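## Task

Lift the lid from culture plate C15, which rests in plate nest N1, and place the lid in plate nest N2 so it lies flat inside the locators and is not upside down. C15 itself has to stay seated in N1. The result only counts if everything stays put without the robot holding it. Afterwards, open the gripper and move the arm away.

## Robot and tools

ROBOT. There is one six-joint arm with a two-finger parallel gripper. The arm's base may be slightly tilted relative to the table. Seated means the part sits flat within the nest's locators. Sometimes an outside disturbance briefly pulls on a held part or shoves a loose one.

FRAME. Reported positions use the scene frame. Its origin is on the table surface straight below the arm base. +z points up, +x points forward, and +y is to the left when facing along +x. The reported hand position is approximate, and the error grows when the arm is stretched far out.

TOOL execute_actions. Its argument actions is a list holding nothing, one action, or one wait. The optional pictures boolean switches the camera images on or off; they are included by default.
- Empty list: returns the current state and sends no command.
- Action {"rows": [...], "steps": n}: rows contains 1 to 15 rows, and steps is 1 to 15 (default 15). Each control step lasts 1/30 s and uses one row. If there are fewer rows than steps, the last row is repeated.
- Wait {"steps": n}: n is at most 300. It sends nothing and returns once n steps have passed since the previous result. Your reply time counts toward those steps.
If a call is refused, nothing reaches the robot.

ROW LAYOUT. The single arm takes one row of 9 numbers per step, in this order: J1 waist, J2 shoulder, J3 elbow, J4 forearm roll, J5 wrist pitch, J6 wrist roll, gripper position, gripper force_limit, gripper speed.
- The first six are absolute target joint angles in radians, in the same convention as the Joint positions line. They are not offsets.
- Stated ranges: waist ±3.491, shoulder ±3.140, elbow -1.187 to 4.328, forearm roll ±3.316, wrist pitch ±3.140, wrist roll ±3.927. A real joint end can differ from its stated value by up to 0.010 either way.
- A call is refused if a target goes more than 0.010 past a stated end and also lies beyond that joint's angle in the last result. A target past the real end is clipped to that end, and the result may then print "joint sent to its limit". That line can refer to an earlier action that is still running. If the line does not appear, that does not prove more travel is available.
- The gripper numbers are scaled values in [-1, 1] and are absolute settings.
  - position: +1 is fully open (140 mm). The pads touch at about -0.8. At -1 the fingers close until something blocks them.
  - force_limit, for parts up to 40 mm wide: about 14 N at -1, 60 N at 0, and 107 N at +1.
  - speed, meaning how fast the pad gap changes: about 30 mm/s at -1, 140 at 0, and 250 at +1.

MOTION LIMITS. Joint target speed is capped at 2.62 rad/s for waist and shoulder, 3.14 for the elbow, and 3.93 for the three wrist joints. Reaching that speed from rest takes 0.5 s, and all joints are timed so they finish together. Each step, a joint's target is kept within a set distance of its measured angle: 0.805 rad for waist and shoulder, 0.966 for the elbow, and 1.21 for the wrist joints. If the targets would place the gripper more than 70 mm from where it is, all targets are pulled back proportionally. This means a distant goal takes several calls or waits to reach.

GRIPPER GEOMETRY. The fingers point along the gripper's +z axis and close along its y axis. end_effector_position is the point between the pads when they are closed. The fingertips extend roughly 33 mm past that point when closed and 9 mm when fully open. Closing pushes the tips about 24 mm further from the arm, so keep that much clearance above any surface before you close.

GRIPPING. To grip, send position -1, then confirm that object_status is 2.
- object_status codes: 0 moving; 1 blocked while opening; 2 blocked while closing; 3 reached the target or pads touching (a thin part could still be held).
- Blocked fingers stay where they are until the position number changes by at least 0.01, or until the object moves or is lost. In that case they continue toward the target and keep pressing on anything still between them.
- With status 2, a new force_limit only applies together with a new position number. To squeeze harder, raise force_limit and switch position between -1 and -0.98.
- position_measured is in nonlinear counts: 3 means fully open and 230 means the pads touch.

RESULT LINES.
- State: end_effector_position in metres and end_effector_quat_wxyz.
- Joint positions in rad and Joint velocities in rad/s, both in the same joint order as the row.
- "joint command not followed": the clearance check changed or blocked targets. Mounting blocks and posts count as part of the arm for this check.
- HELD: flags each step on which all or part of your row was not sent.
- MOTOR HOT: warns that a motor is near its heat limit. An OVER-TEMPERATURE FAULT line means the brakes were applied until the motors cool. Carrying a load heats the motors, including while you think.

FAULTS. The arm halts for 10 s and drops the rest of the call if contact torque reaches a joint's load limit or if an outside force on the arm, tool or held object reaches 150 N. During that halt the arm yields to the contact. Load limits in N m: waist, shoulder and elbow 150; forearm roll, wrist pitch and wrist roll 37.6. A held object's weight counts toward these limits.

BETWEEN CALLS. The arm keeps moving toward the last row you sent. It gives up on that target once motion nearly stops or a step is HELD. Fingers already opening or closing continue to move.

TOOL zoom_image: camera is "cam_high" or "cam_wrist". region is [x0, y0, x1, y1] in pixels of that camera's latest image, measured from the top-left corner, and can be at most 504 by 504. It returns an enlarged view.

CAMERAS. Both cameras give 504x504 images. cam_high is a pinhole camera with radial distortion: fx = fy = 592.147, cx 254.012, cy 249.658. cam_wrist is a fisheye: fx 261.51, fy 262.556, cx 248.414, cy 251.422.

TOOL finished_scene: scene is an integer 1 or 2 naming the current scene. It ends that scene permanently, reports whether the goal was met, and loads the next scene's task. Replying without any tool call ends all remaining scenes.

CAUTIONS. Do not drop parts, slip, slam, or push hard, and never knock anything off the table. Release the lid only once it lies seated and upright, open the gripper, and move away. Keep motions smooth and prompt.

Each tool is called as a command line: name --argument value for each argument, lists and objects as JSON in quotes; but a table of rows of numbers goes row by row, as --pt "numbers of a row", without its own name.

## Session

execute_actions --actions '[]'

Scene clock: 0.00 s of 7200.00 s.
end_effector_position=(+0.6796, -0.1893, +0.2905) position_measured=3 object_status=3 end_effector_quat_wxyz=(+0.327, +0.358, +0.771, -0.414)
Joint positions: [ 0.257  0.342 -0.5    1.481 -1.173  2.298]
Joint velocities: [-0.     0.001 -0.001  0.001 -0.    -0.   ]

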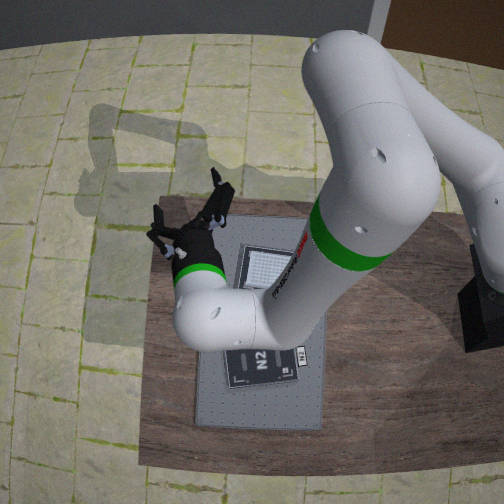

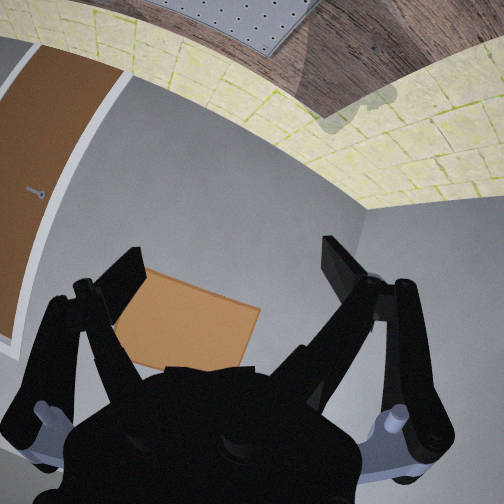

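execute_actions --actions '[{"rows":[[0.257,0.1,-0.3,0,-1.171,1.571,1,0,0]]}]' --pictures false

execute_actions --actions '[{"steps":90}]'

Scene clock: 12.63 s of 7200.00 s.
end_effector_position=(+0.5571, -0.2130, +0.2871) position_measured=3 object_status=3 end_effector_quat_wxyz=(+0.251, +0.717, +0.552, -0.344)
Joint positions: [ 0.257  0.236 -0.412  0.875 -1.172  1.979]
Joint velocities: [ 0.001 -0.245  0.202 -1.559  0.002 -0.729]
Steps of this call (steps 1 to 90: nothing new was sent; then 9.13 s passed at rest; steps 91 to 105: all 15 steps of this action). Readings (joint positions | what the end effector reports):
91: [0.257 0.342 -0.500 1.480 -1.173 2.298] | position_measured=3 object_status=3
92: [0.257 0.341 -0.500 1.475 -1.173 2.295] | position_measured=3 object_status=3
94: [0.257 0.334 -0.494 1.440 -1.173 2.273] | position_measured=3 object_status=3
98: [0.257 0.299 -0.465 1.264 -1.173 2.169] | position_measured=3 object_status=3
105: the state above

Scene clock: 15.63 s of 7200.00 s.
end_effector_position=(+0.4346, -0.0274, +0.2459) position_measured=3 object_status=3 end_effector_quat_wxyz=(+0.001, +0.963, +0.114, -0.244)
Joint positions: [ 0.257  0.1   -0.3   -0.    -1.171  1.571]
Joint velocities: [ 0.     0.    -0.     0.002 -0.    -0.   ]
Steps of this call (steps 1 to 45: the robot went on to your last target; steps 46 to 90: nothing new was sent). Readings (joint positions | what the end effector reports):
1: [0.257 0.228 -0.406 0.822 -1.172 1.954] | position_measured=3 object_status=3
2: [0.257 0.220 -0.399 0.769 -1.172 1.930] | position_measured=3 object_status=3
4: [0.257 0.204 -0.386 0.666 -1.172 1.882] | position_measured=3 object_status=3
8: [0.257 0.173 -0.360 0.468 -1.172 1.790] | position_measured=3 object_status=3
90: the state above
The arm was judged still, so your last target was given up. Only a new action makes it travel on or press farther. Fingers that are still opening or closing keep moving.

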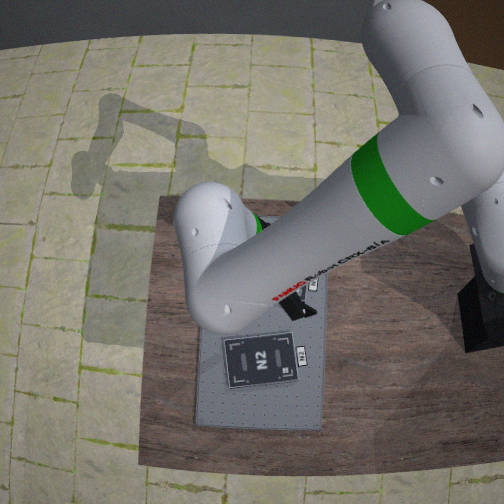

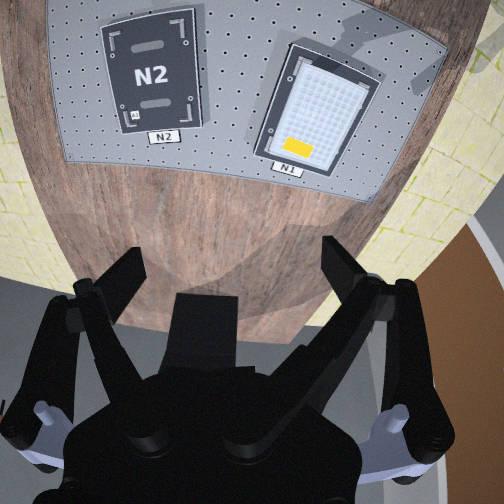

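execute_actions --actions '[{"rows":[[0.142,0,-0.45,0,-0.628,1.571,1,0,0]]}]' --pictures false

execute_actions --actions '[{"steps":30}]'

Scene clock: 31.00 s of 7200.00 s.
end_effector_position=(+0.5406, -0.0631, +0.2169) position_measured=3 object_status=3 end_effector_quat_wxyz=(+0.000, +0.998, +0.062, -0.011)
Joint positions: [ 0.147  0.005 -0.443 -0.    -0.653  1.571]
Joint velocities: [-0.122 -0.106 -0.16  -0.001  0.575 -0.   ]
Steps of this call (steps 1 to 90: nothing new was sent; then 11.87 s passed at rest; steps 91 to 105: all 15 steps of this action). Readings (joint positions | what the end effector reports):
91: [0.257 0.100 -0.300 -0.000 -1.171 1.571] | position_measured=3 object_status=3
92: [0.256 0.099 -0.301 -0.000 -1.166 1.571] | position_measured=3 object_status=3
94: [0.249 0.092 -0.311 -0.000 -1.130 1.571] | position_measured=3 object_status=3
98: [0.212 0.060 -0.359 -0.000 -0.955 1.571] | position_measured=3 object_status=3
105: the state above

Scene clock: 32.00 s of 7200.00 s.
end_effector_position=(+0.5460, -0.0654, +0.2174) position_measured=3 object_status=3 end_effector_quat_wxyz=(+0.001, +0.998, +0.060, +0.000)
Joint positions: [ 0.142 -0.    -0.45  -0.    -0.628  1.571]
Joint velocities: [-0.001 -0.    -0.    -0.001  0.001 -0.   ]
Steps of this call (steps 1 to 30: the robot went on to your last target). Readings (joint positions | what the end effector reports):
1: [0.144 0.002 -0.447 -0.000 -0.638 1.571] | position_measured=3 object_status=3
2: [0.142 0.000 -0.449 -0.000 -0.630 1.571] | position_measured=3 object_status=3
4: [0.142 0.000 -0.450 -0.000 -0.628 1.571] | position_measured=3 object_status=3
8: [0.142 0.000 -0.450 -0.000 -0.628 1.571] | position_measured=3 object_status=3
30: the state above
The arm was judged still, so your last target was given up. Only a new action makes it travel on or press farther. Fingers that are still opening or closing keep moving.

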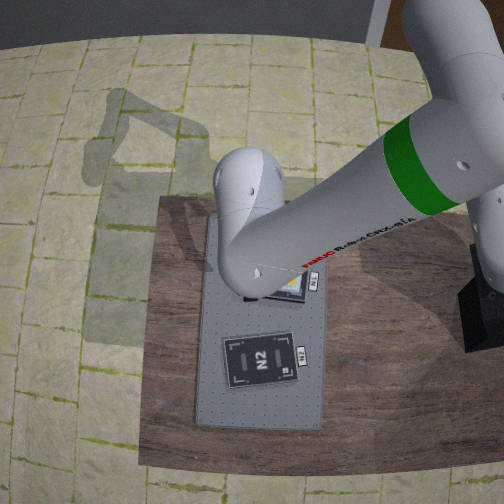

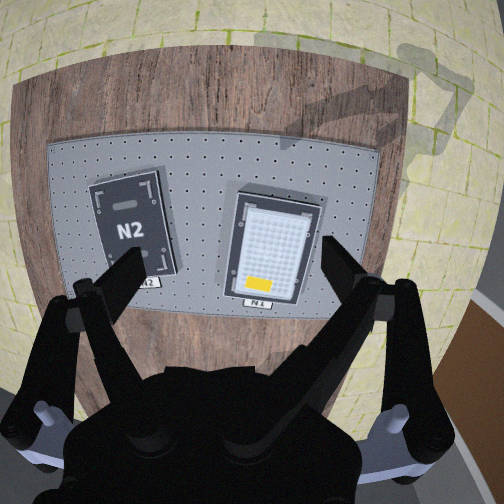

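execute_actions --actions '[{"rows":[[0.023,0.226,-0.436,-0.137,-0.422,1.571,1,0,0]]}]' --pictures false

execute_actions --actions '[{"steps":30}]'

Scene clock: 49.93 s of 7200.00 s.
end_effector_position=(+0.5171, -0.1170, +0.1212) position_measured=3 object_status=3 end_effector_quat_wxyz=(+0.001, +0.999, -0.055, +0.001)
Joint positions: [ 0.023  0.225 -0.436 -0.137 -0.423  1.571]
Joint velocities: [-0.006  0.009  0.005 -0.008  0.017 -0.   ]
Steps of this call (steps 1 to 90: nothing new was sent; then 14.43 s passed at rest; steps 91 to 105: all 15 steps of this action). Readings (joint positions | what the end effector reports):
91: [0.142 0.000 -0.450 0.000 -0.628 1.571] | position_measured=3 object_status=3
92: [0.140 0.003 -0.450 -0.001 -0.625 1.571] | position_measured=3 object_status=3
94: [0.128 0.027 -0.449 -0.016 -0.603 1.571] | position_measured=3 object_status=3
98: [0.074 0.129 -0.442 -0.078 -0.511 1.571] | position_measured=3 object_status=3
105: the state above

Scene clock: 50.93 s of 7200.00 s.
end_effector_position=(+0.5170, -0.1172, +0.1209) position_measured=3 object_status=3 end_effector_quat_wxyz=(+0.001, +0.998, -0.055, +0.001)
Joint positions: [ 0.023  0.226 -0.436 -0.137 -0.422  1.571]
Joint velocities: [-0.    -0.     0.    -0.001  0.    -0.001]
Steps of this call (steps 1 to 15: the robot went on to your last target; steps 16 to 30: nothing new was sent). Readings (joint positions | what the end effector reports):
1: [0.023 0.225 -0.436 -0.137 -0.422 1.571] | position_measured=3 object_status=3
2: [0.023 0.226 -0.436 -0.137 -0.422 1.571] | position_measured=3 object_status=3
4: [0.023 0.226 -0.436 -0.137 -0.422 1.571] | position_measured=3 object_status=3
8: [0.023 0.226 -0.436 -0.137 -0.422 1.571] | position_measured=3 object_status=3
30: the state above
The arm was judged still, so your last target was given up. Only a new action makes it travel on or press farther. Fingers that are still opening or closing keep moving.

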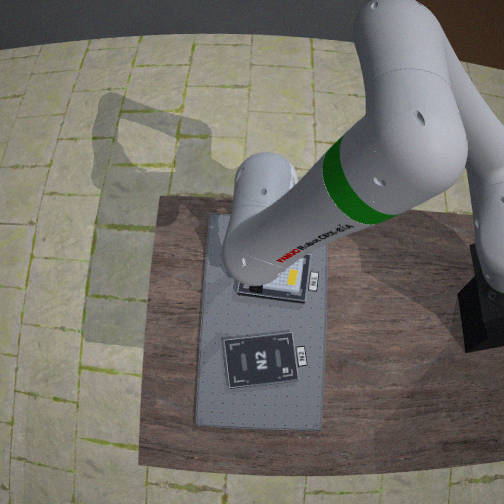

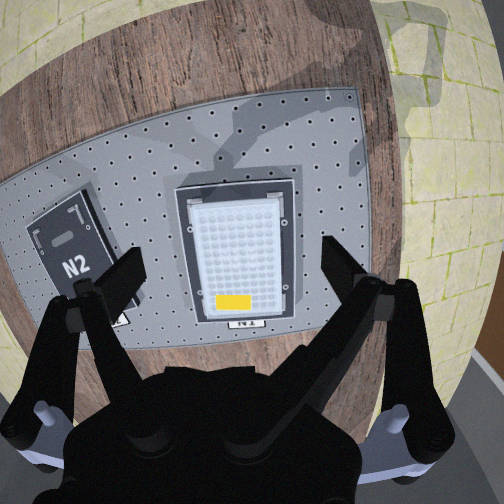

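execute_actions --actions '[{"rows":[[0.022,0.315,-0.482,-0.199,-0.289,1.625,0.5,-0.5,0]]}]' --pictures false

execute_actions --actions '[{"steps":15}]'

zoom_image --camera "cam_wrist" --region '[130,130,350,350]'

zoom_image --camera "cam_high" --region '[190,230,350,410]'

Scene clock: 62.73 s of 7200.00 s.
end_effector_position=(+0.4805, -0.1194, +0.0759) position_measured=66 object_status=0 end_effector_quat_wxyz=(+0.001, +0.998, -0.061, +0.001)
Joint positions: [ 0.022  0.315 -0.482 -0.199 -0.289  1.625]
Joint velocities: [ 0.001  0.001 -0.001 -0.002 -0.    -0.   ]
Steps of this call (steps 1 to 90: nothing new was sent; then 8.30 s passed at rest; steps 91 to 105: all 15 steps of this action). Readings (joint positions | what the end effector reports):
91: [0.023 0.226 -0.436 -0.137 -0.422 1.571] | position_measured=3 object_status=0
92: [0.023 0.229 -0.438 -0.139 -0.416 1.573] | position_measured=7 object_status=0
94: [0.023 0.253 -0.450 -0.156 -0.381 1.588] | position_measured=22 object_status=0
98: [0.022 0.311 -0.480 -0.196 -0.295 1.622] | position_measured=52 object_status=0
105: the state above

Scene clock: 63.23 s of 7200.00 s.
end_effector_position=(+0.4804, -0.1194, +0.0759) position_measured=66 object_status=3 end_effector_quat_wxyz=(+0.001, +0.998, -0.061, +0.001)
Joint positions: [ 0.022  0.315 -0.482 -0.199 -0.289  1.625]
Joint velocities: [-0.001 -0.     0.    -0.    -0.     0.   ]
Steps of this call (steps 1 to 15: the robot went on to your last target). Readings (joint positions | what the end effector reports):
1: [0.022 0.315 -0.482 -0.199 -0.289 1.625] | position_measured=66 object_status=3
2: [0.022 0.315 -0.482 -0.199 -0.289 1.625] | position_measured=66 object_status=3
4: [0.022 0.315 -0.482 -0.199 -0.289 1.625] | position_measured=66 object_status=3
8: [0.022 0.315 -0.482 -0.199 -0.289 1.625] | position_measured=66 object_status=3
15: the state above
The arm was judged still, so your last target was given up. Only a new action makes it travel on or press farther. Fingers that are still opening or closing keep moving.

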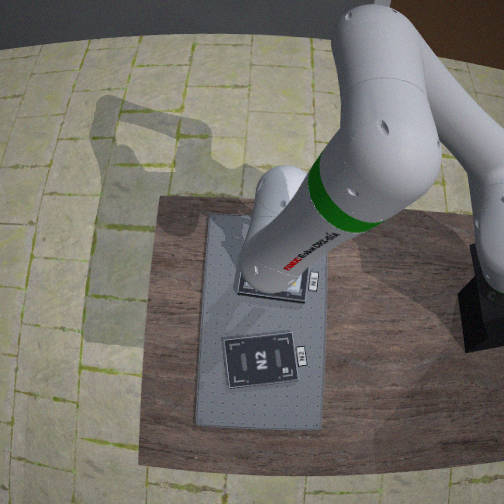

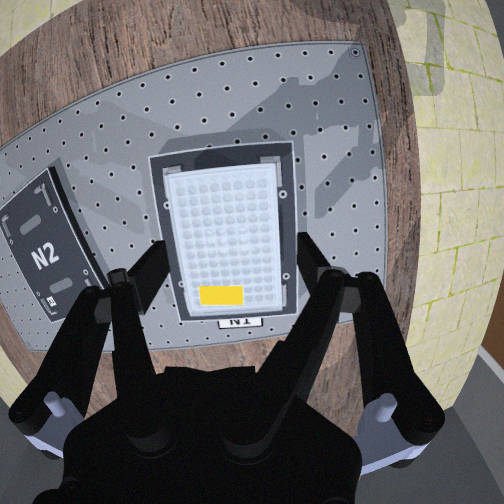

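Region (130, 130, 350, 350) of cam_wrist's 504x504 image, scaled by 2.291, with more detail than that image has.

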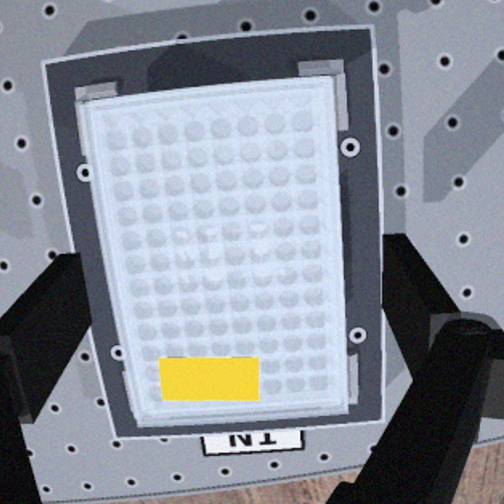

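Region (190, 230, 350, 410) of cam_high's 504x504 image, scaled by 2.800, with more detail than that image has.

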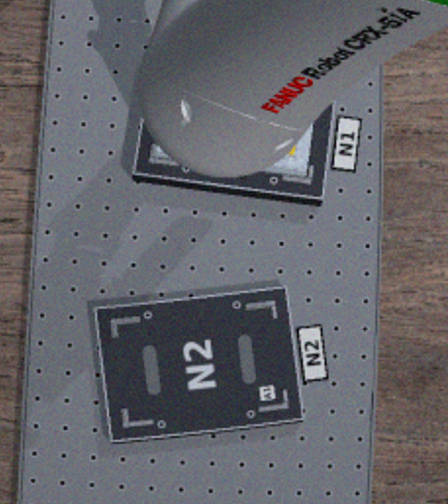

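execute_actions --actions '[{"rows":[[0.031,0.3415,-0.4735,-0.196,-0.271,1.635,0.4,-0.5,-0.5]]}]'

zoom_image --camera "cam_wrist" --region '[130,130,350,350]'

Scene clock: 72.97 s of 7200.00 s.
end_effector_position=(+0.4813, -0.1164, +0.0657) position_measured=78 object_status=3 end_effector_quat_wxyz=(+0.001, +0.999, -0.051, +0.000)
Joint positions: [ 0.031  0.341 -0.474 -0.196 -0.271  1.635]
Joint velocities: [-0.     0.     0.    -0.001  0.     0.   ]
Steps of this call (steps 1 to 90: nothing new was sent; then 6.23 s passed at rest; steps 91 to 105: all 15 steps of this action). Readings (joint positions | what the end effector reports):
91: [0.022 0.315 -0.482 -0.199 -0.289 1.625] | position_measured=66 object_status=0
92: [0.023 0.318 -0.482 -0.199 -0.286 1.626] | position_measured=69 object_status=0
94: [0.028 0.334 -0.477 -0.197 -0.276 1.632] | position_measured=77 object_status=0
98: [0.031 0.341 -0.474 -0.196 -0.271 1.635] | position_measured=78 object_status=0
105: the state above

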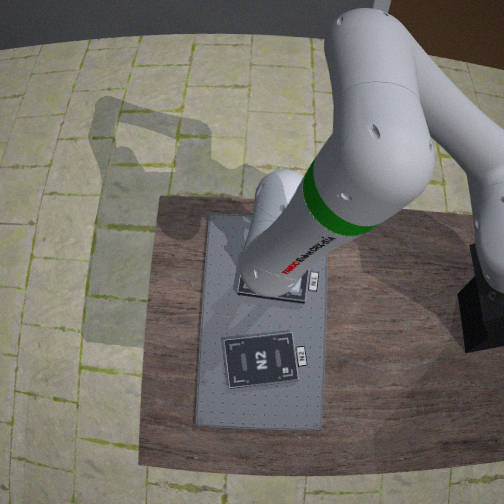

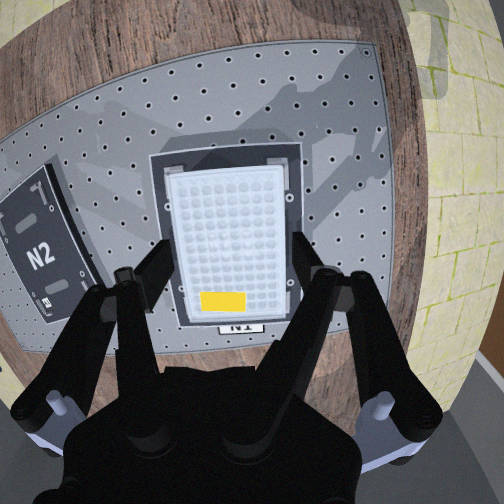

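Region (130, 130, 350, 350) of cam_wrist's 504x504 image, scaled by 2.291, with more detail than that image has.

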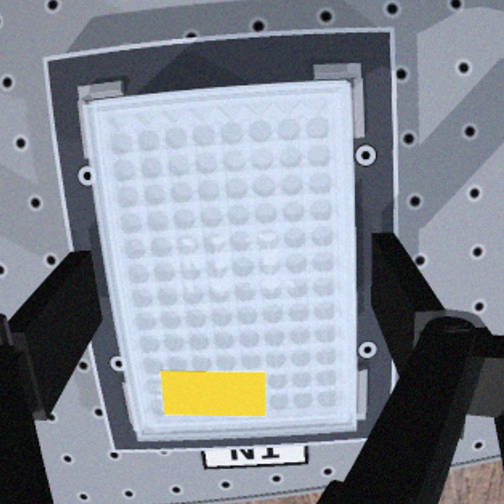

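execute_actions --actions '[{"rows":[[0.034,0.3415,-0.4735,-0.191,-0.271,1.632,0.15,-1,-0.8]]}]' --pictures false

execute_actions --actions '[{"steps":15}]'

zoom_image --camera "cam_wrist" --region '[130,130,350,350]'

Scene clock: 77.77 s of 7200.00 s.
end_effector_position=(+0.4821, -0.1152, +0.0656) position_measured=100 object_status=2 end_effector_quat_wxyz=(+0.001, +0.999, -0.049, -0.000)
Joint positions: [ 0.034  0.342 -0.473 -0.191 -0.271  1.632]
Joint velocities: [ 0.    -0.    -0.     0.     0.001  0.   ]
Steps of this call (steps 1 to 15: the robot went on to your last target; steps 16 to 90: nothing new was sent; then 1.30 s passed at rest; steps 91 to 105: all 15 steps of this action). Readings (joint positions | what the end effector reports):
91: [0.031 0.342 -0.473 -0.196 -0.271 1.635] | position_measured=78 object_status=0
92: [0.032 0.342 -0.473 -0.194 -0.271 1.635] | position_measured=80 object_status=0
94: [0.034 0.342 -0.473 -0.192 -0.271 1.633] | position_measured=85 object_status=0
98: [0.034 0.342 -0.473 -0.191 -0.271 1.632] | position_measured=97 object_status=0
105: the state above

Scene clock: 78.27 s of 7200.00 s.
end_effector_position=(+0.4821, -0.1152, +0.0656) position_measured=100 object_status=2 end_effector_quat_wxyz=(+0.001, +0.999, -0.049, -0.000)
Joint positions: [ 0.034  0.342 -0.473 -0.191 -0.271  1.632]
Joint velocities: [-0.     0.    -0.    -0.001 -0.001 -0.   ]
Steps of this call (steps 1 to 15: the robot went on to your last target). Readings (joint positions | what the end effector reports):
1: [0.034 0.342 -0.473 -0.191 -0.271 1.632] | position_measured=100 object_status=2
2: [0.034 0.342 -0.473 -0.191 -0.271 1.632] | position_measured=100 object_status=2
4: [0.034 0.342 -0.473 -0.191 -0.271 1.632] | position_measured=100 object_status=2
8: [0.034 0.342 -0.473 -0.191 -0.271 1.632] | position_measured=100 object_status=2
15: the state above
The arm was judged still, so your last target was given up. Only a new action makes it travel on or press farther. Fingers that are still opening or closing keep moving.

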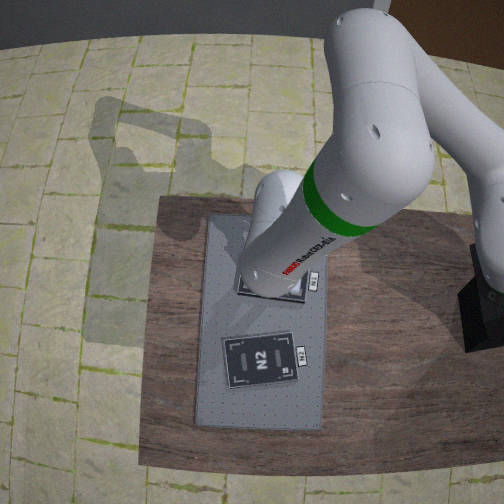

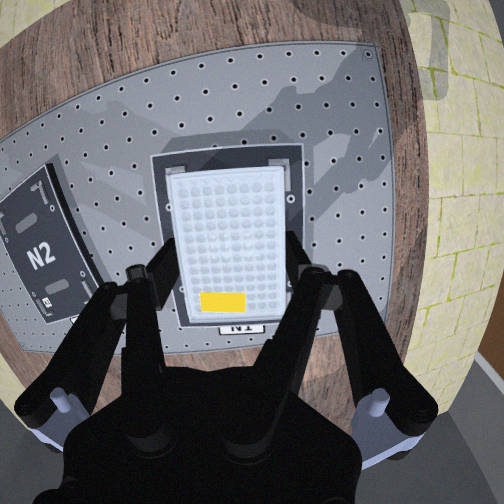

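Region (130, 130, 350, 350) of cam_wrist's 504x504 image, scaled by 2.291, with more detail than that image has.

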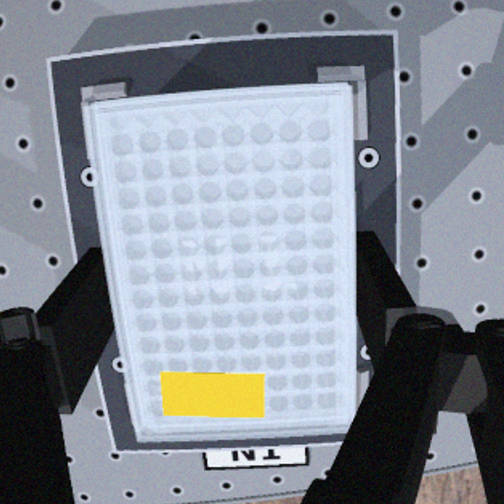

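execute_actions --actions '[{"rows":[[0.034,0.3415,-0.4735,-0.191,-0.271,1.632,-1,0,-0.8]]}]' --pictures false

execute_actions --actions '[{"rows":[[0.031,0.2635,-0.5025,-0.167,-0.320,1.611,-1,0,-0.8]]}]'

zoom_image --camera "cam_wrist" --region '[130,130,350,350]'

Scene clock: 85.67 s of 7200.00 s.
end_effector_position=(+0.4821, -0.1152, +0.0656) position_measured=104 object_status=2 end_effector_quat_wxyz=(+0.001, +0.999, -0.049, -0.000)
Joint positions: [ 0.034  0.342 -0.473 -0.191 -0.271  1.632]
Joint velocities: [ 0.001  0.    -0.     0.001 -0.    -0.   ]
Steps of this call (steps 1 to 90: nothing new was sent; then 3.90 s passed at rest; steps 91 to 105: all 15 steps of this action). Readings (joint positions | what the end effector reports):
91: [0.034 0.342 -0.473 -0.191 -0.271 1.632] | position_measured=100 object_status=0
92: [0.034 0.342 -0.473 -0.191 -0.271 1.632] | position_measured=104 object_status=0
94: [0.034 0.342 -0.473 -0.191 -0.271 1.632] | position_measured=104 object_status=0
98: [0.034 0.342 -0.473 -0.191 -0.271 1.632] | position_measured=104 object_status=2
105: the state above

Scene clock: 86.17 s of 7200.00 s.
end_effector_position=(+0.4826, -0.1154, +0.0944) position_measured=104 object_status=2 end_effector_quat_wxyz=(+0.001, +0.999, -0.048, -0.000)
Joint positions: [ 0.031  0.264 -0.502 -0.167 -0.32   1.611]
Joint velocities: [ 0.    -0.001 -0.     0.002 -0.001 -0.   ]
Steps of this call (steps 1 to 15: all 15 steps of this action). Readings (joint positions | what the end effector reports):
1: [0.034 0.341 -0.473 -0.191 -0.271 1.632] | position_measured=104 object_status=2
2: [0.034 0.338 -0.474 -0.191 -0.273 1.631] | position_measured=104 object_status=2
4: [0.034 0.315 -0.483 -0.183 -0.288 1.625] | position_measured=104 object_status=2
8: [0.031 0.266 -0.502 -0.168 -0.319 1.612] | position_measured=104 object_status=2
15: the state above

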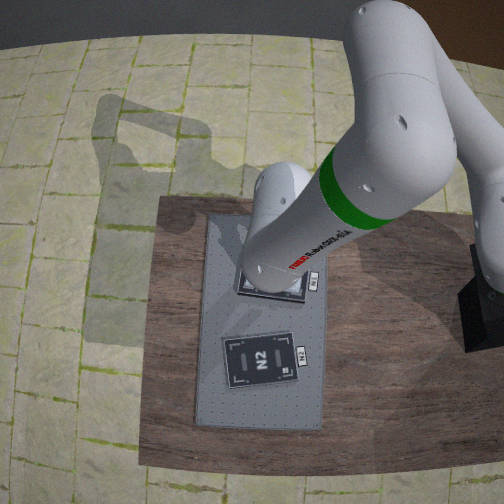

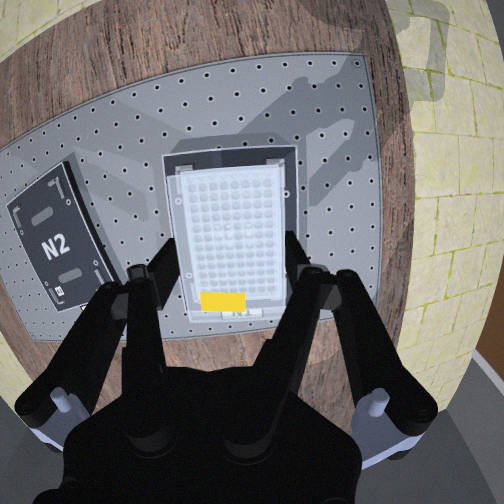

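Region (130, 130, 350, 350) of cam_wrist's 504x504 image, scaled by 2.291, with more detail than that image has.

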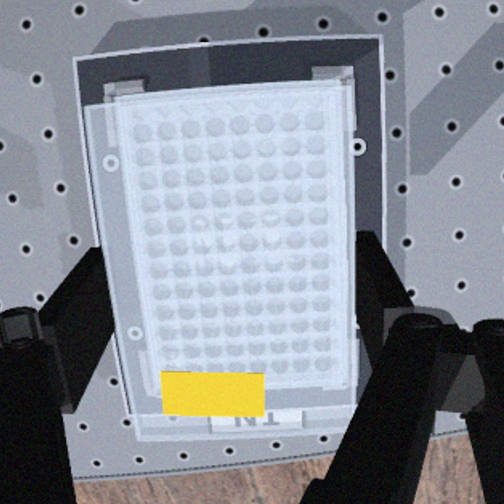

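execute_actions --actions '[{"rows":[[0.433,0.219,-0.725,0.737,-0.2035,0.628,-1,0,-0.8]]}]' --pictures false

execute_actions --actions '[{"steps":30}]'

zoom_image --camera "cam_wrist" --region '[130,130,350,350]'

Scene clock: 105.47 s of 7200.00 s.
end_effector_position=(+0.5049, -0.0140, +0.0929) position_measured=104 object_status=2 end_effector_quat_wxyz=(+0.017, +0.999, +0.028, -0.008)
Joint positions: [ 0.28   0.236 -0.64   0.393 -0.248  1.002]
Joint velocities: [ 0.597 -0.066 -0.33   1.329  0.172 -1.448]
Steps of this call (steps 1 to 15: the robot went on to your last target; steps 16 to 90: nothing new was sent; then 15.80 s passed at rest; steps 91 to 105: all 15 steps of this action). Readings (joint positions | what the end effector reports):
91: [0.031 0.263 -0.503 -0.167 -0.320 1.611] | position_measured=104 object_status=2
92: [0.033 0.263 -0.504 -0.162 -0.320 1.605] | position_measured=104 object_status=2
94: [0.047 0.262 -0.512 -0.129 -0.315 1.570] | position_measured=104 object_status=2
98: [0.119 0.254 -0.552 0.032 -0.294 1.394] | position_measured=104 object_status=2
105: the state above

Scene clock: 106.47 s of 7200.00 s.
end_effector_position=(+0.5019, +0.0862, +0.0950) position_measured=104 object_status=2 end_effector_quat_wxyz=(+0.001, +0.997, +0.081, +0.000)
Joint positions: [ 0.433  0.219 -0.725  0.737 -0.203  0.628]
Joint velocities: [ 0.     0.001 -0.    -0.001 -0.001  0.   ]
Steps of this call (steps 1 to 30: the robot went on to your last target). Readings (joint positions | what the end effector reports):
1: [0.300 0.234 -0.651 0.438 -0.242 0.953] | position_measured=104 object_status=2
2: [0.319 0.232 -0.662 0.482 -0.236 0.906] | position_measured=104 object_status=2
4: [0.357 0.227 -0.683 0.566 -0.226 0.814] | position_measured=104 object_status=2
8: [0.417 0.221 -0.716 0.700 -0.208 0.668] | position_measured=104 object_status=2
30: the state above
The arm was judged still, so your last target was given up. Only a new action makes it travel on or press farther. Fingers that are still opening or closing keep moving.

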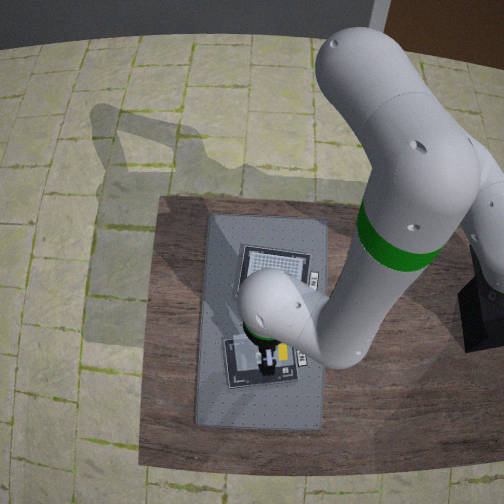

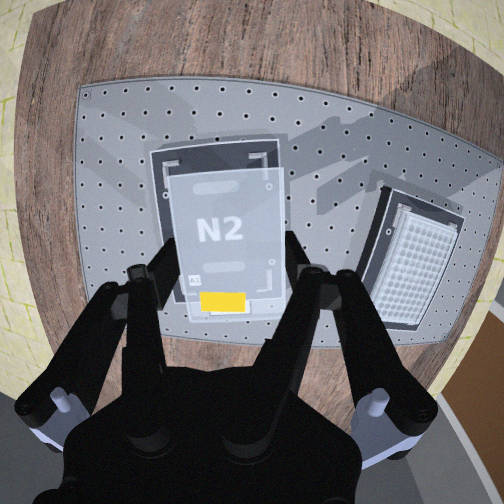

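Region (130, 130, 350, 350) of cam_wrist's 504x504 image, scaled by 2.291, with more detail than that image has.

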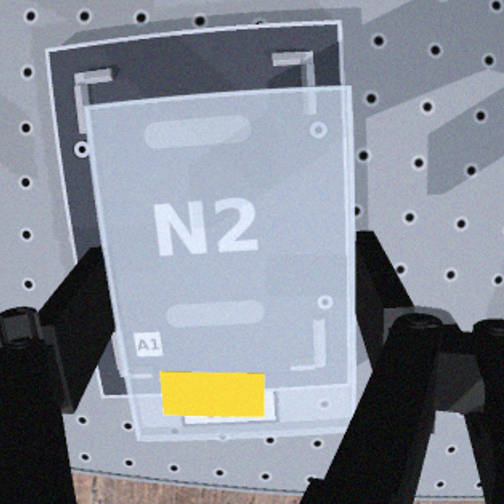

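execute_actions --actions '[{"rows":[[0.3353,0.2996,-0.7525,1.221,-0.097,0.236,-1,0,-0.8]]}]' --pictures false

execute_actions --actions '[{"steps":20}]'

zoom_image --camera "cam_wrist" --region '[130,130,350,350]'

Scene clock: 123.60 s of 7200.00 s.
end_effector_position=(+0.5050, +0.1012, +0.0653) position_measured=104 object_status=2 end_effector_quat_wxyz=(+0.001, +0.996, +0.088, +0.001)
Joint positions: [ 0.336  0.299 -0.752  1.216 -0.098  0.24 ]
Joint velocities: [-0.046  0.039 -0.013  0.231  0.052 -0.187]
Steps of this call (steps 1 to 90: nothing new was sent; then 13.63 s passed at rest; steps 91 to 105: all 15 steps of this action). Readings (joint positions | what the end effector reports):
91: [0.433 0.219 -0.725 0.737 -0.203 0.628] | position_measured=104 object_status=2
92: [0.432 0.219 -0.725 0.743 -0.202 0.623] | position_measured=104 object_status=2
94: [0.425 0.225 -0.727 0.778 -0.194 0.595] | position_measured=104 object_status=2
98: [0.389 0.255 -0.737 0.953 -0.156 0.452] | position_measured=104 object_status=2
105: the state above

Scene clock: 124.27 s of 7200.00 s.
end_effector_position=(+0.5048, +0.1015, +0.0649) position_measured=104 object_status=2 end_effector_quat_wxyz=(+0.001, +0.996, +0.088, +0.000)
Joint positions: [ 0.335  0.3   -0.752  1.221 -0.097  0.236]
Joint velocities: [ 0.001 -0.     0.     0.002  0.001 -0.   ]
Steps of this call (steps 1 to 15: the robot went on to your last target; steps 16 to 20: nothing new was sent). Readings (joint positions | what the end effector reports):
1: [0.335 0.299 -0.752 1.220 -0.097 0.237] | position_measured=104 object_status=2
2: [0.335 0.299 -0.752 1.221 -0.097 0.236] | position_measured=104 object_status=2
4: [0.335 0.300 -0.752 1.221 -0.097 0.236] | position_measured=104 object_status=2
8: [0.335 0.300 -0.752 1.221 -0.097 0.236] | position_measured=104 object_status=2
20: the state above
The arm was judged still, so your last target was given up. Only a new action makes it travel on or press farther. Fingers that are still opening or closing keep moving.

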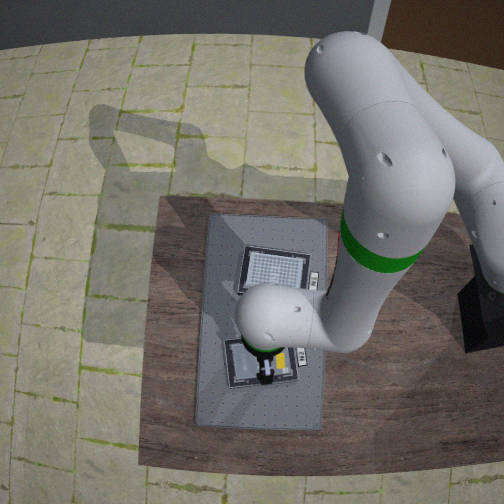

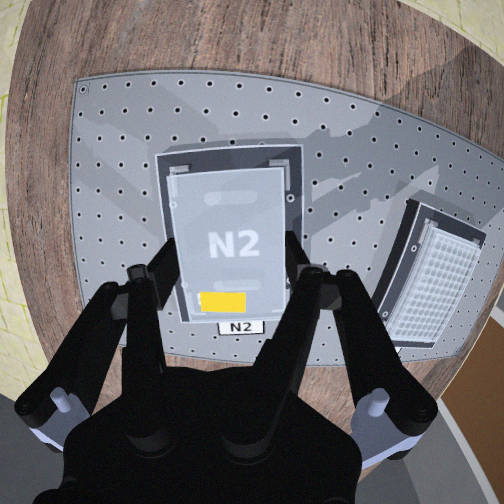

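Region (130, 130, 350, 350) of cam_wrist's 504x504 image, scaled by 2.291, with more detail than that image has.

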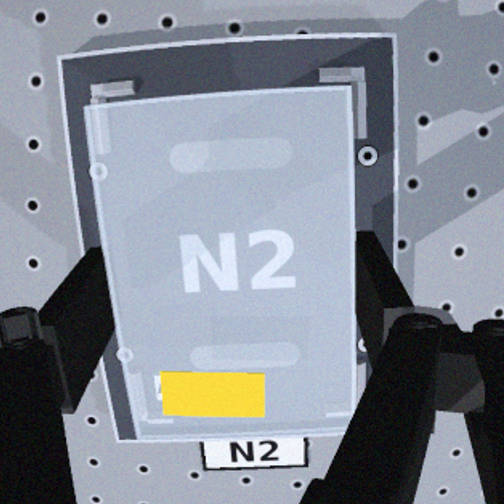

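execute_actions --actions '[{"rows":[[0.3327,0.3286,-0.7342,1.221,-0.097,0.232,-1,0,-0.8]]}]'

zoom_image --camera "cam_wrist" --region '[130,130,350,350]'

Scene clock: 140.40 s of 7200.00 s.
end_effector_position=(+0.5047, +0.1008, +0.0550) position_measured=104 object_status=2 end_effector_quat_wxyz=(+0.002, +0.996, +0.085, -0.005)
Joint positions: [ 0.333  0.329 -0.734  1.221 -0.097  0.232]
Joint velocities: [ 0.     0.    -0.    -0.001 -0.001  0.   ]
Steps of this call (steps 1 to 90: nothing new was sent; then 12.63 s passed at rest; steps 91 to 105: all 15 steps of this action). Readings (joint positions | what the end effector reports):
91: [0.335 0.300 -0.752 1.221 -0.097 0.236] | position_measured=104 object_status=2
92: [0.335 0.303 -0.751 1.221 -0.097 0.235] | position_measured=104 object_status=2
94: [0.334 0.320 -0.740 1.221 -0.097 0.233] | position_measured=104 object_status=2
98: [0.333 0.328 -0.735 1.221 -0.097 0.232] | position_measured=104 object_status=2
105: the state above

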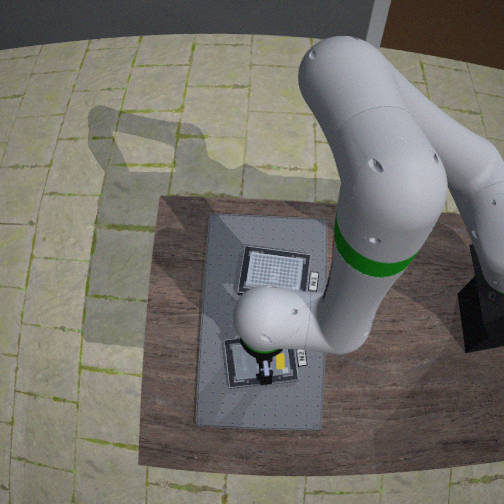

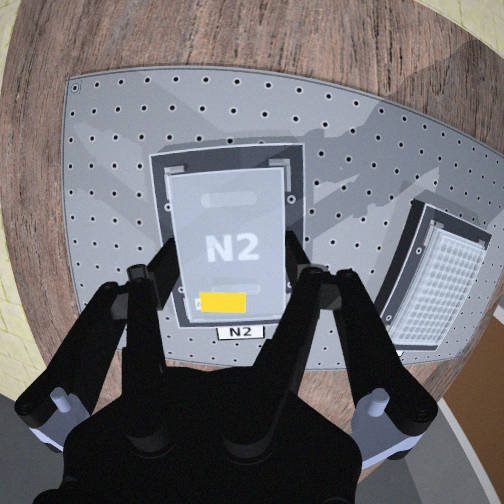

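Region (130, 130, 350, 350) of cam_wrist's 504x504 image, scaled by 2.291, with more detail than that image has.

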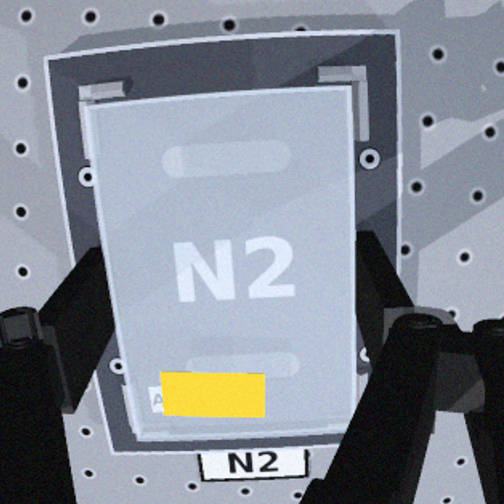

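Matches. Down 7 mm more.

execute_actions --actions '[{"rows":[[0.3317,0.3486,-0.721,1.221,-0.097,0.234,-1,0,-0.8]]}]'

zoom_image --camera "cam_wrist" --region '[130,130,350,350]'

Scene clock: 154.67 s of 7200.00 s.
end_effector_position=(+0.5055, +0.1010, +0.0519) position_measured=104 object_status=2 end_effector_quat_wxyz=(+0.003, +0.996, +0.085, -0.006)
Joint positions: [ 0.332  0.338 -0.727  1.221 -0.097  0.233]
Joint velocities: [ 0.    -0.     0.    -0.002 -0.002 -0.001]
FORCE FAULT: contact force on the arm reached its limit, and the arm stopped for 10 seconds. The contact can be on any part of the arm, not only on its tool. The arm's remaining commands of this call were not run. The arm holds still and accepts commands again. Move the arm away from the contact; if what it grips holds it there, let go first. Pushing or pulling that hard again can fault the arm again.
The stop began at step 94 of this call (marked STOPPED below). From that step on the arm followed nothing that you had sent. 12 steps, steps kept back included, did not run and will not run. Nothing is kept back now, and the robot has no last target.
Steps of this call (steps 1 to 15: the robot went on to your last target; steps 16 to 90: nothing new was sent; then 1.13 s passed at rest; steps 91 to 93: the first 3 steps of this action; steps 94 to 394: the stop). Readings (joint positions | what the end effector reports):
91: [0.333 0.329 -0.734 1.221 -0.097 0.232] | position_measured=104 object_status=2
92: [0.332 0.332 -0.732 1.221 -0.097 0.232] | position_measured=104 object_status=2
94: [0.332 0.338 -0.727 1.221 -0.097 0.233] | position_measured=104 object_status=2 STOPPED
98: [0.332 0.338 -0.727 1.221 -0.097 0.233] | position_measured=104 object_status=2
394: the state above

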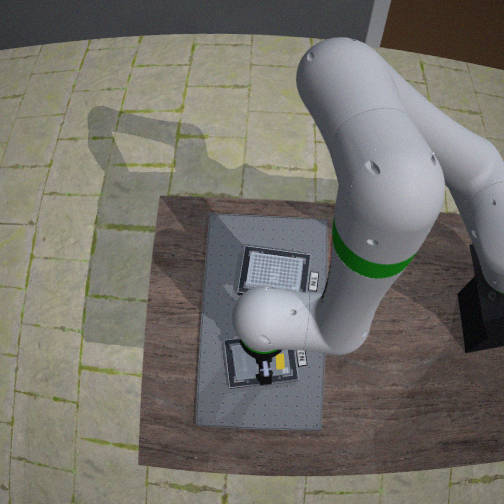

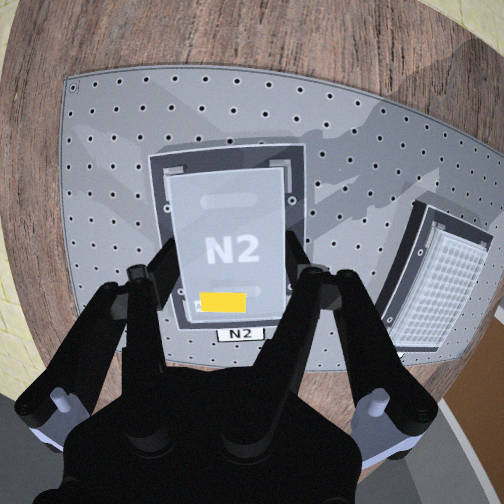

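Region (130, 130, 350, 350) of cam_wrist's 504x504 image, scaled by 2.291, with more detail than that image has.

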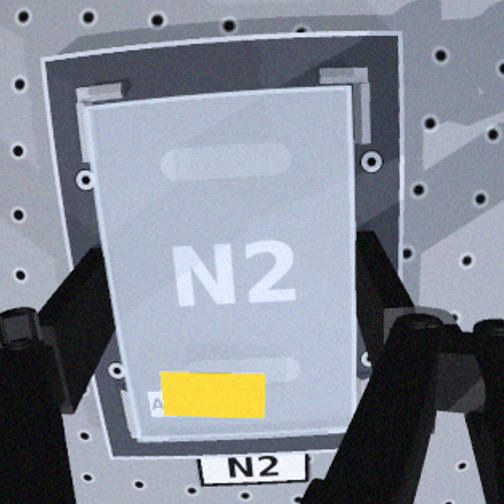

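Probably the fingertips bottomed out. Release.

execute_actions --actions '[{"rows":[[0.332,0.3365,-0.7285,1.221,-0.097,0.233,0.6,0,-0.5]]}]'

zoom_image --camera "cam_wrist" --region '[130,130,350,350]'

execute_actions --actions '[{"rows":[[0.34,0.1,-0.88,1.221,-0.097,0.233,1,0,0]]}]'

zoom_image --camera "cam_wrist" --region '[150,130,330,310]'

zoom_image --camera "cam_high" --region '[210,320,320,410]'

Scene clock: 165.23 s of 7200.00 s.
end_effector_position=(+0.5052, +0.1007, +0.0523) position_measured=53 object_status=0 end_effector_quat_wxyz=(+0.003, +0.996, +0.085, -0.006)
Joint positions: [ 0.332  0.337 -0.728  1.221 -0.097  0.233]
Joint velocities: [ 0.001 -0.    -0.001  0.     0.001 -0.   ]
Steps of this call (steps 1 to 90: nothing new was sent; then 7.07 s passed at rest; steps 91 to 105: all 15 steps of this action). Readings (joint positions | what the end effector reports):
91: [0.332 0.338 -0.727 1.221 -0.097 0.233] | position_measured=104 object_status=0
92: [0.332 0.338 -0.728 1.221 -0.097 0.233] | position_measured=104 object_status=0
94: [0.332 0.337 -0.728 1.221 -0.097 0.233] | position_measured=93 object_status=0
98: [0.332 0.337 -0.728 1.221 -0.097 0.233] | position_measured=75 object_status=0
105: the state above

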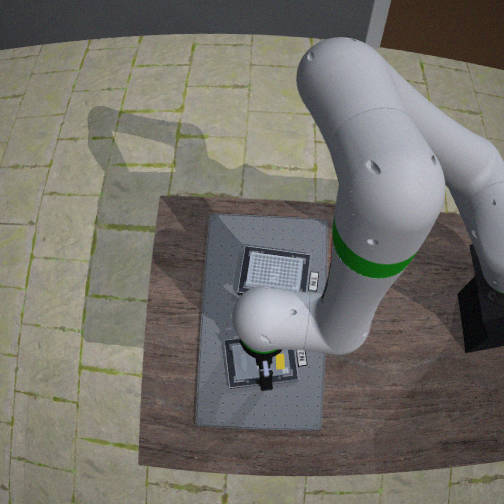

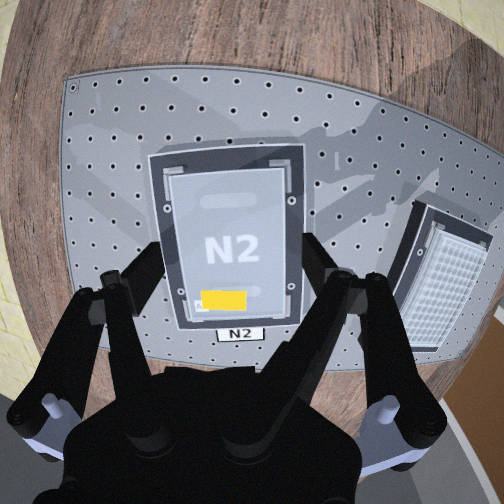

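Region (130, 130, 350, 350) of cam_wrist's 504x504 image, scaled by 2.291, with more detail than that image has.

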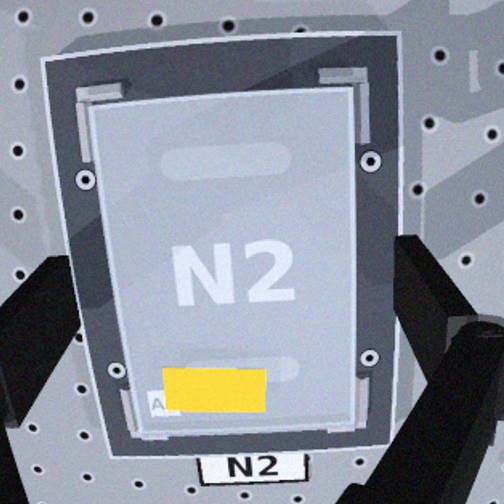

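Scene clock: 165.73 s of 7200.00 s.
end_effector_position=(+0.4988, +0.0966, +0.1281) position_measured=3 object_status=3 end_effector_quat_wxyz=(-0.008, +0.996, +0.085, +0.035)
Joint positions: [ 0.34   0.1   -0.88   1.221 -0.097  0.233]
Joint velocities: [ 0.    -0.002 -0.002 -0.     0.     0.   ]
Steps of this call (steps 1 to 15: all 15 steps of this action). Readings (joint positions | what the end effector reports):
1: [0.332 0.336 -0.729 1.221 -0.097 0.233] | position_measured=53 object_status=0
2: [0.332 0.333 -0.731 1.221 -0.097 0.233] | position_measured=50 object_status=0
4: [0.333 0.309 -0.746 1.221 -0.097 0.233] | position_measured=34 object_status=0
8: [0.337 0.196 -0.818 1.221 -0.097 0.233] | position_measured=5 object_status=0
15: the state above

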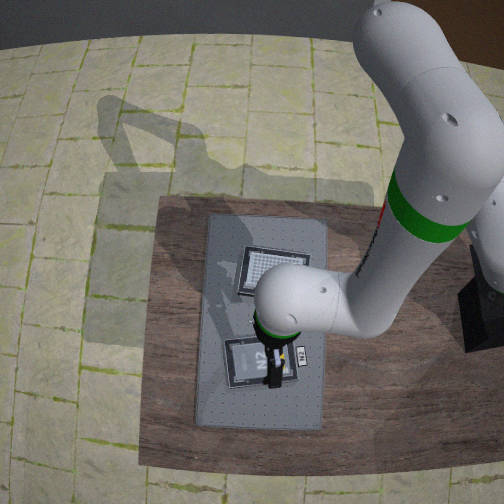

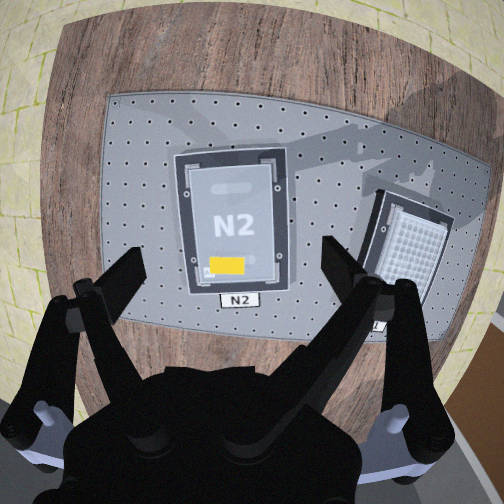

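Region (150, 130, 330, 310) of cam_wrist's 504x504 image, scaled by 2.800, with more detail than that image has.

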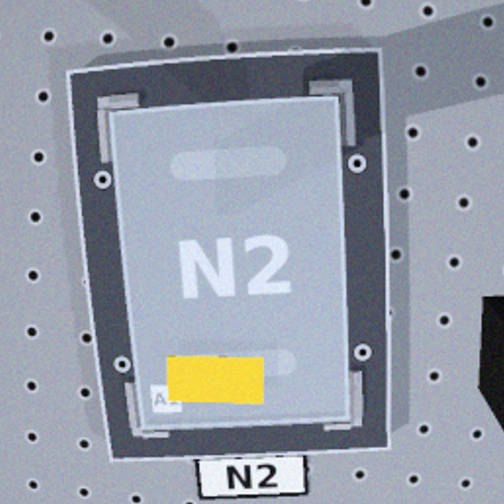

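Region (210, 320, 320, 410) of cam_high's 504x504 image, scaled by 4.582, with more detail than that image has; it fills the top 412 rows of this view, and the rest is white.

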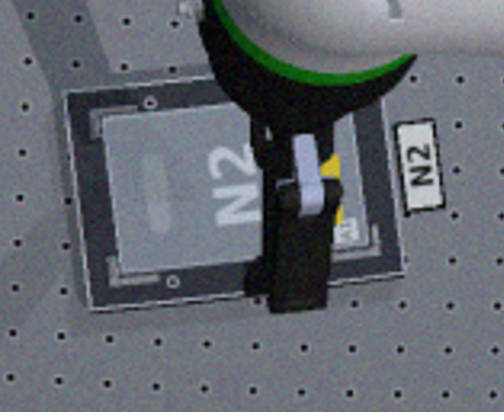

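finished_scene --scene 1

The scene is finished: the task was done.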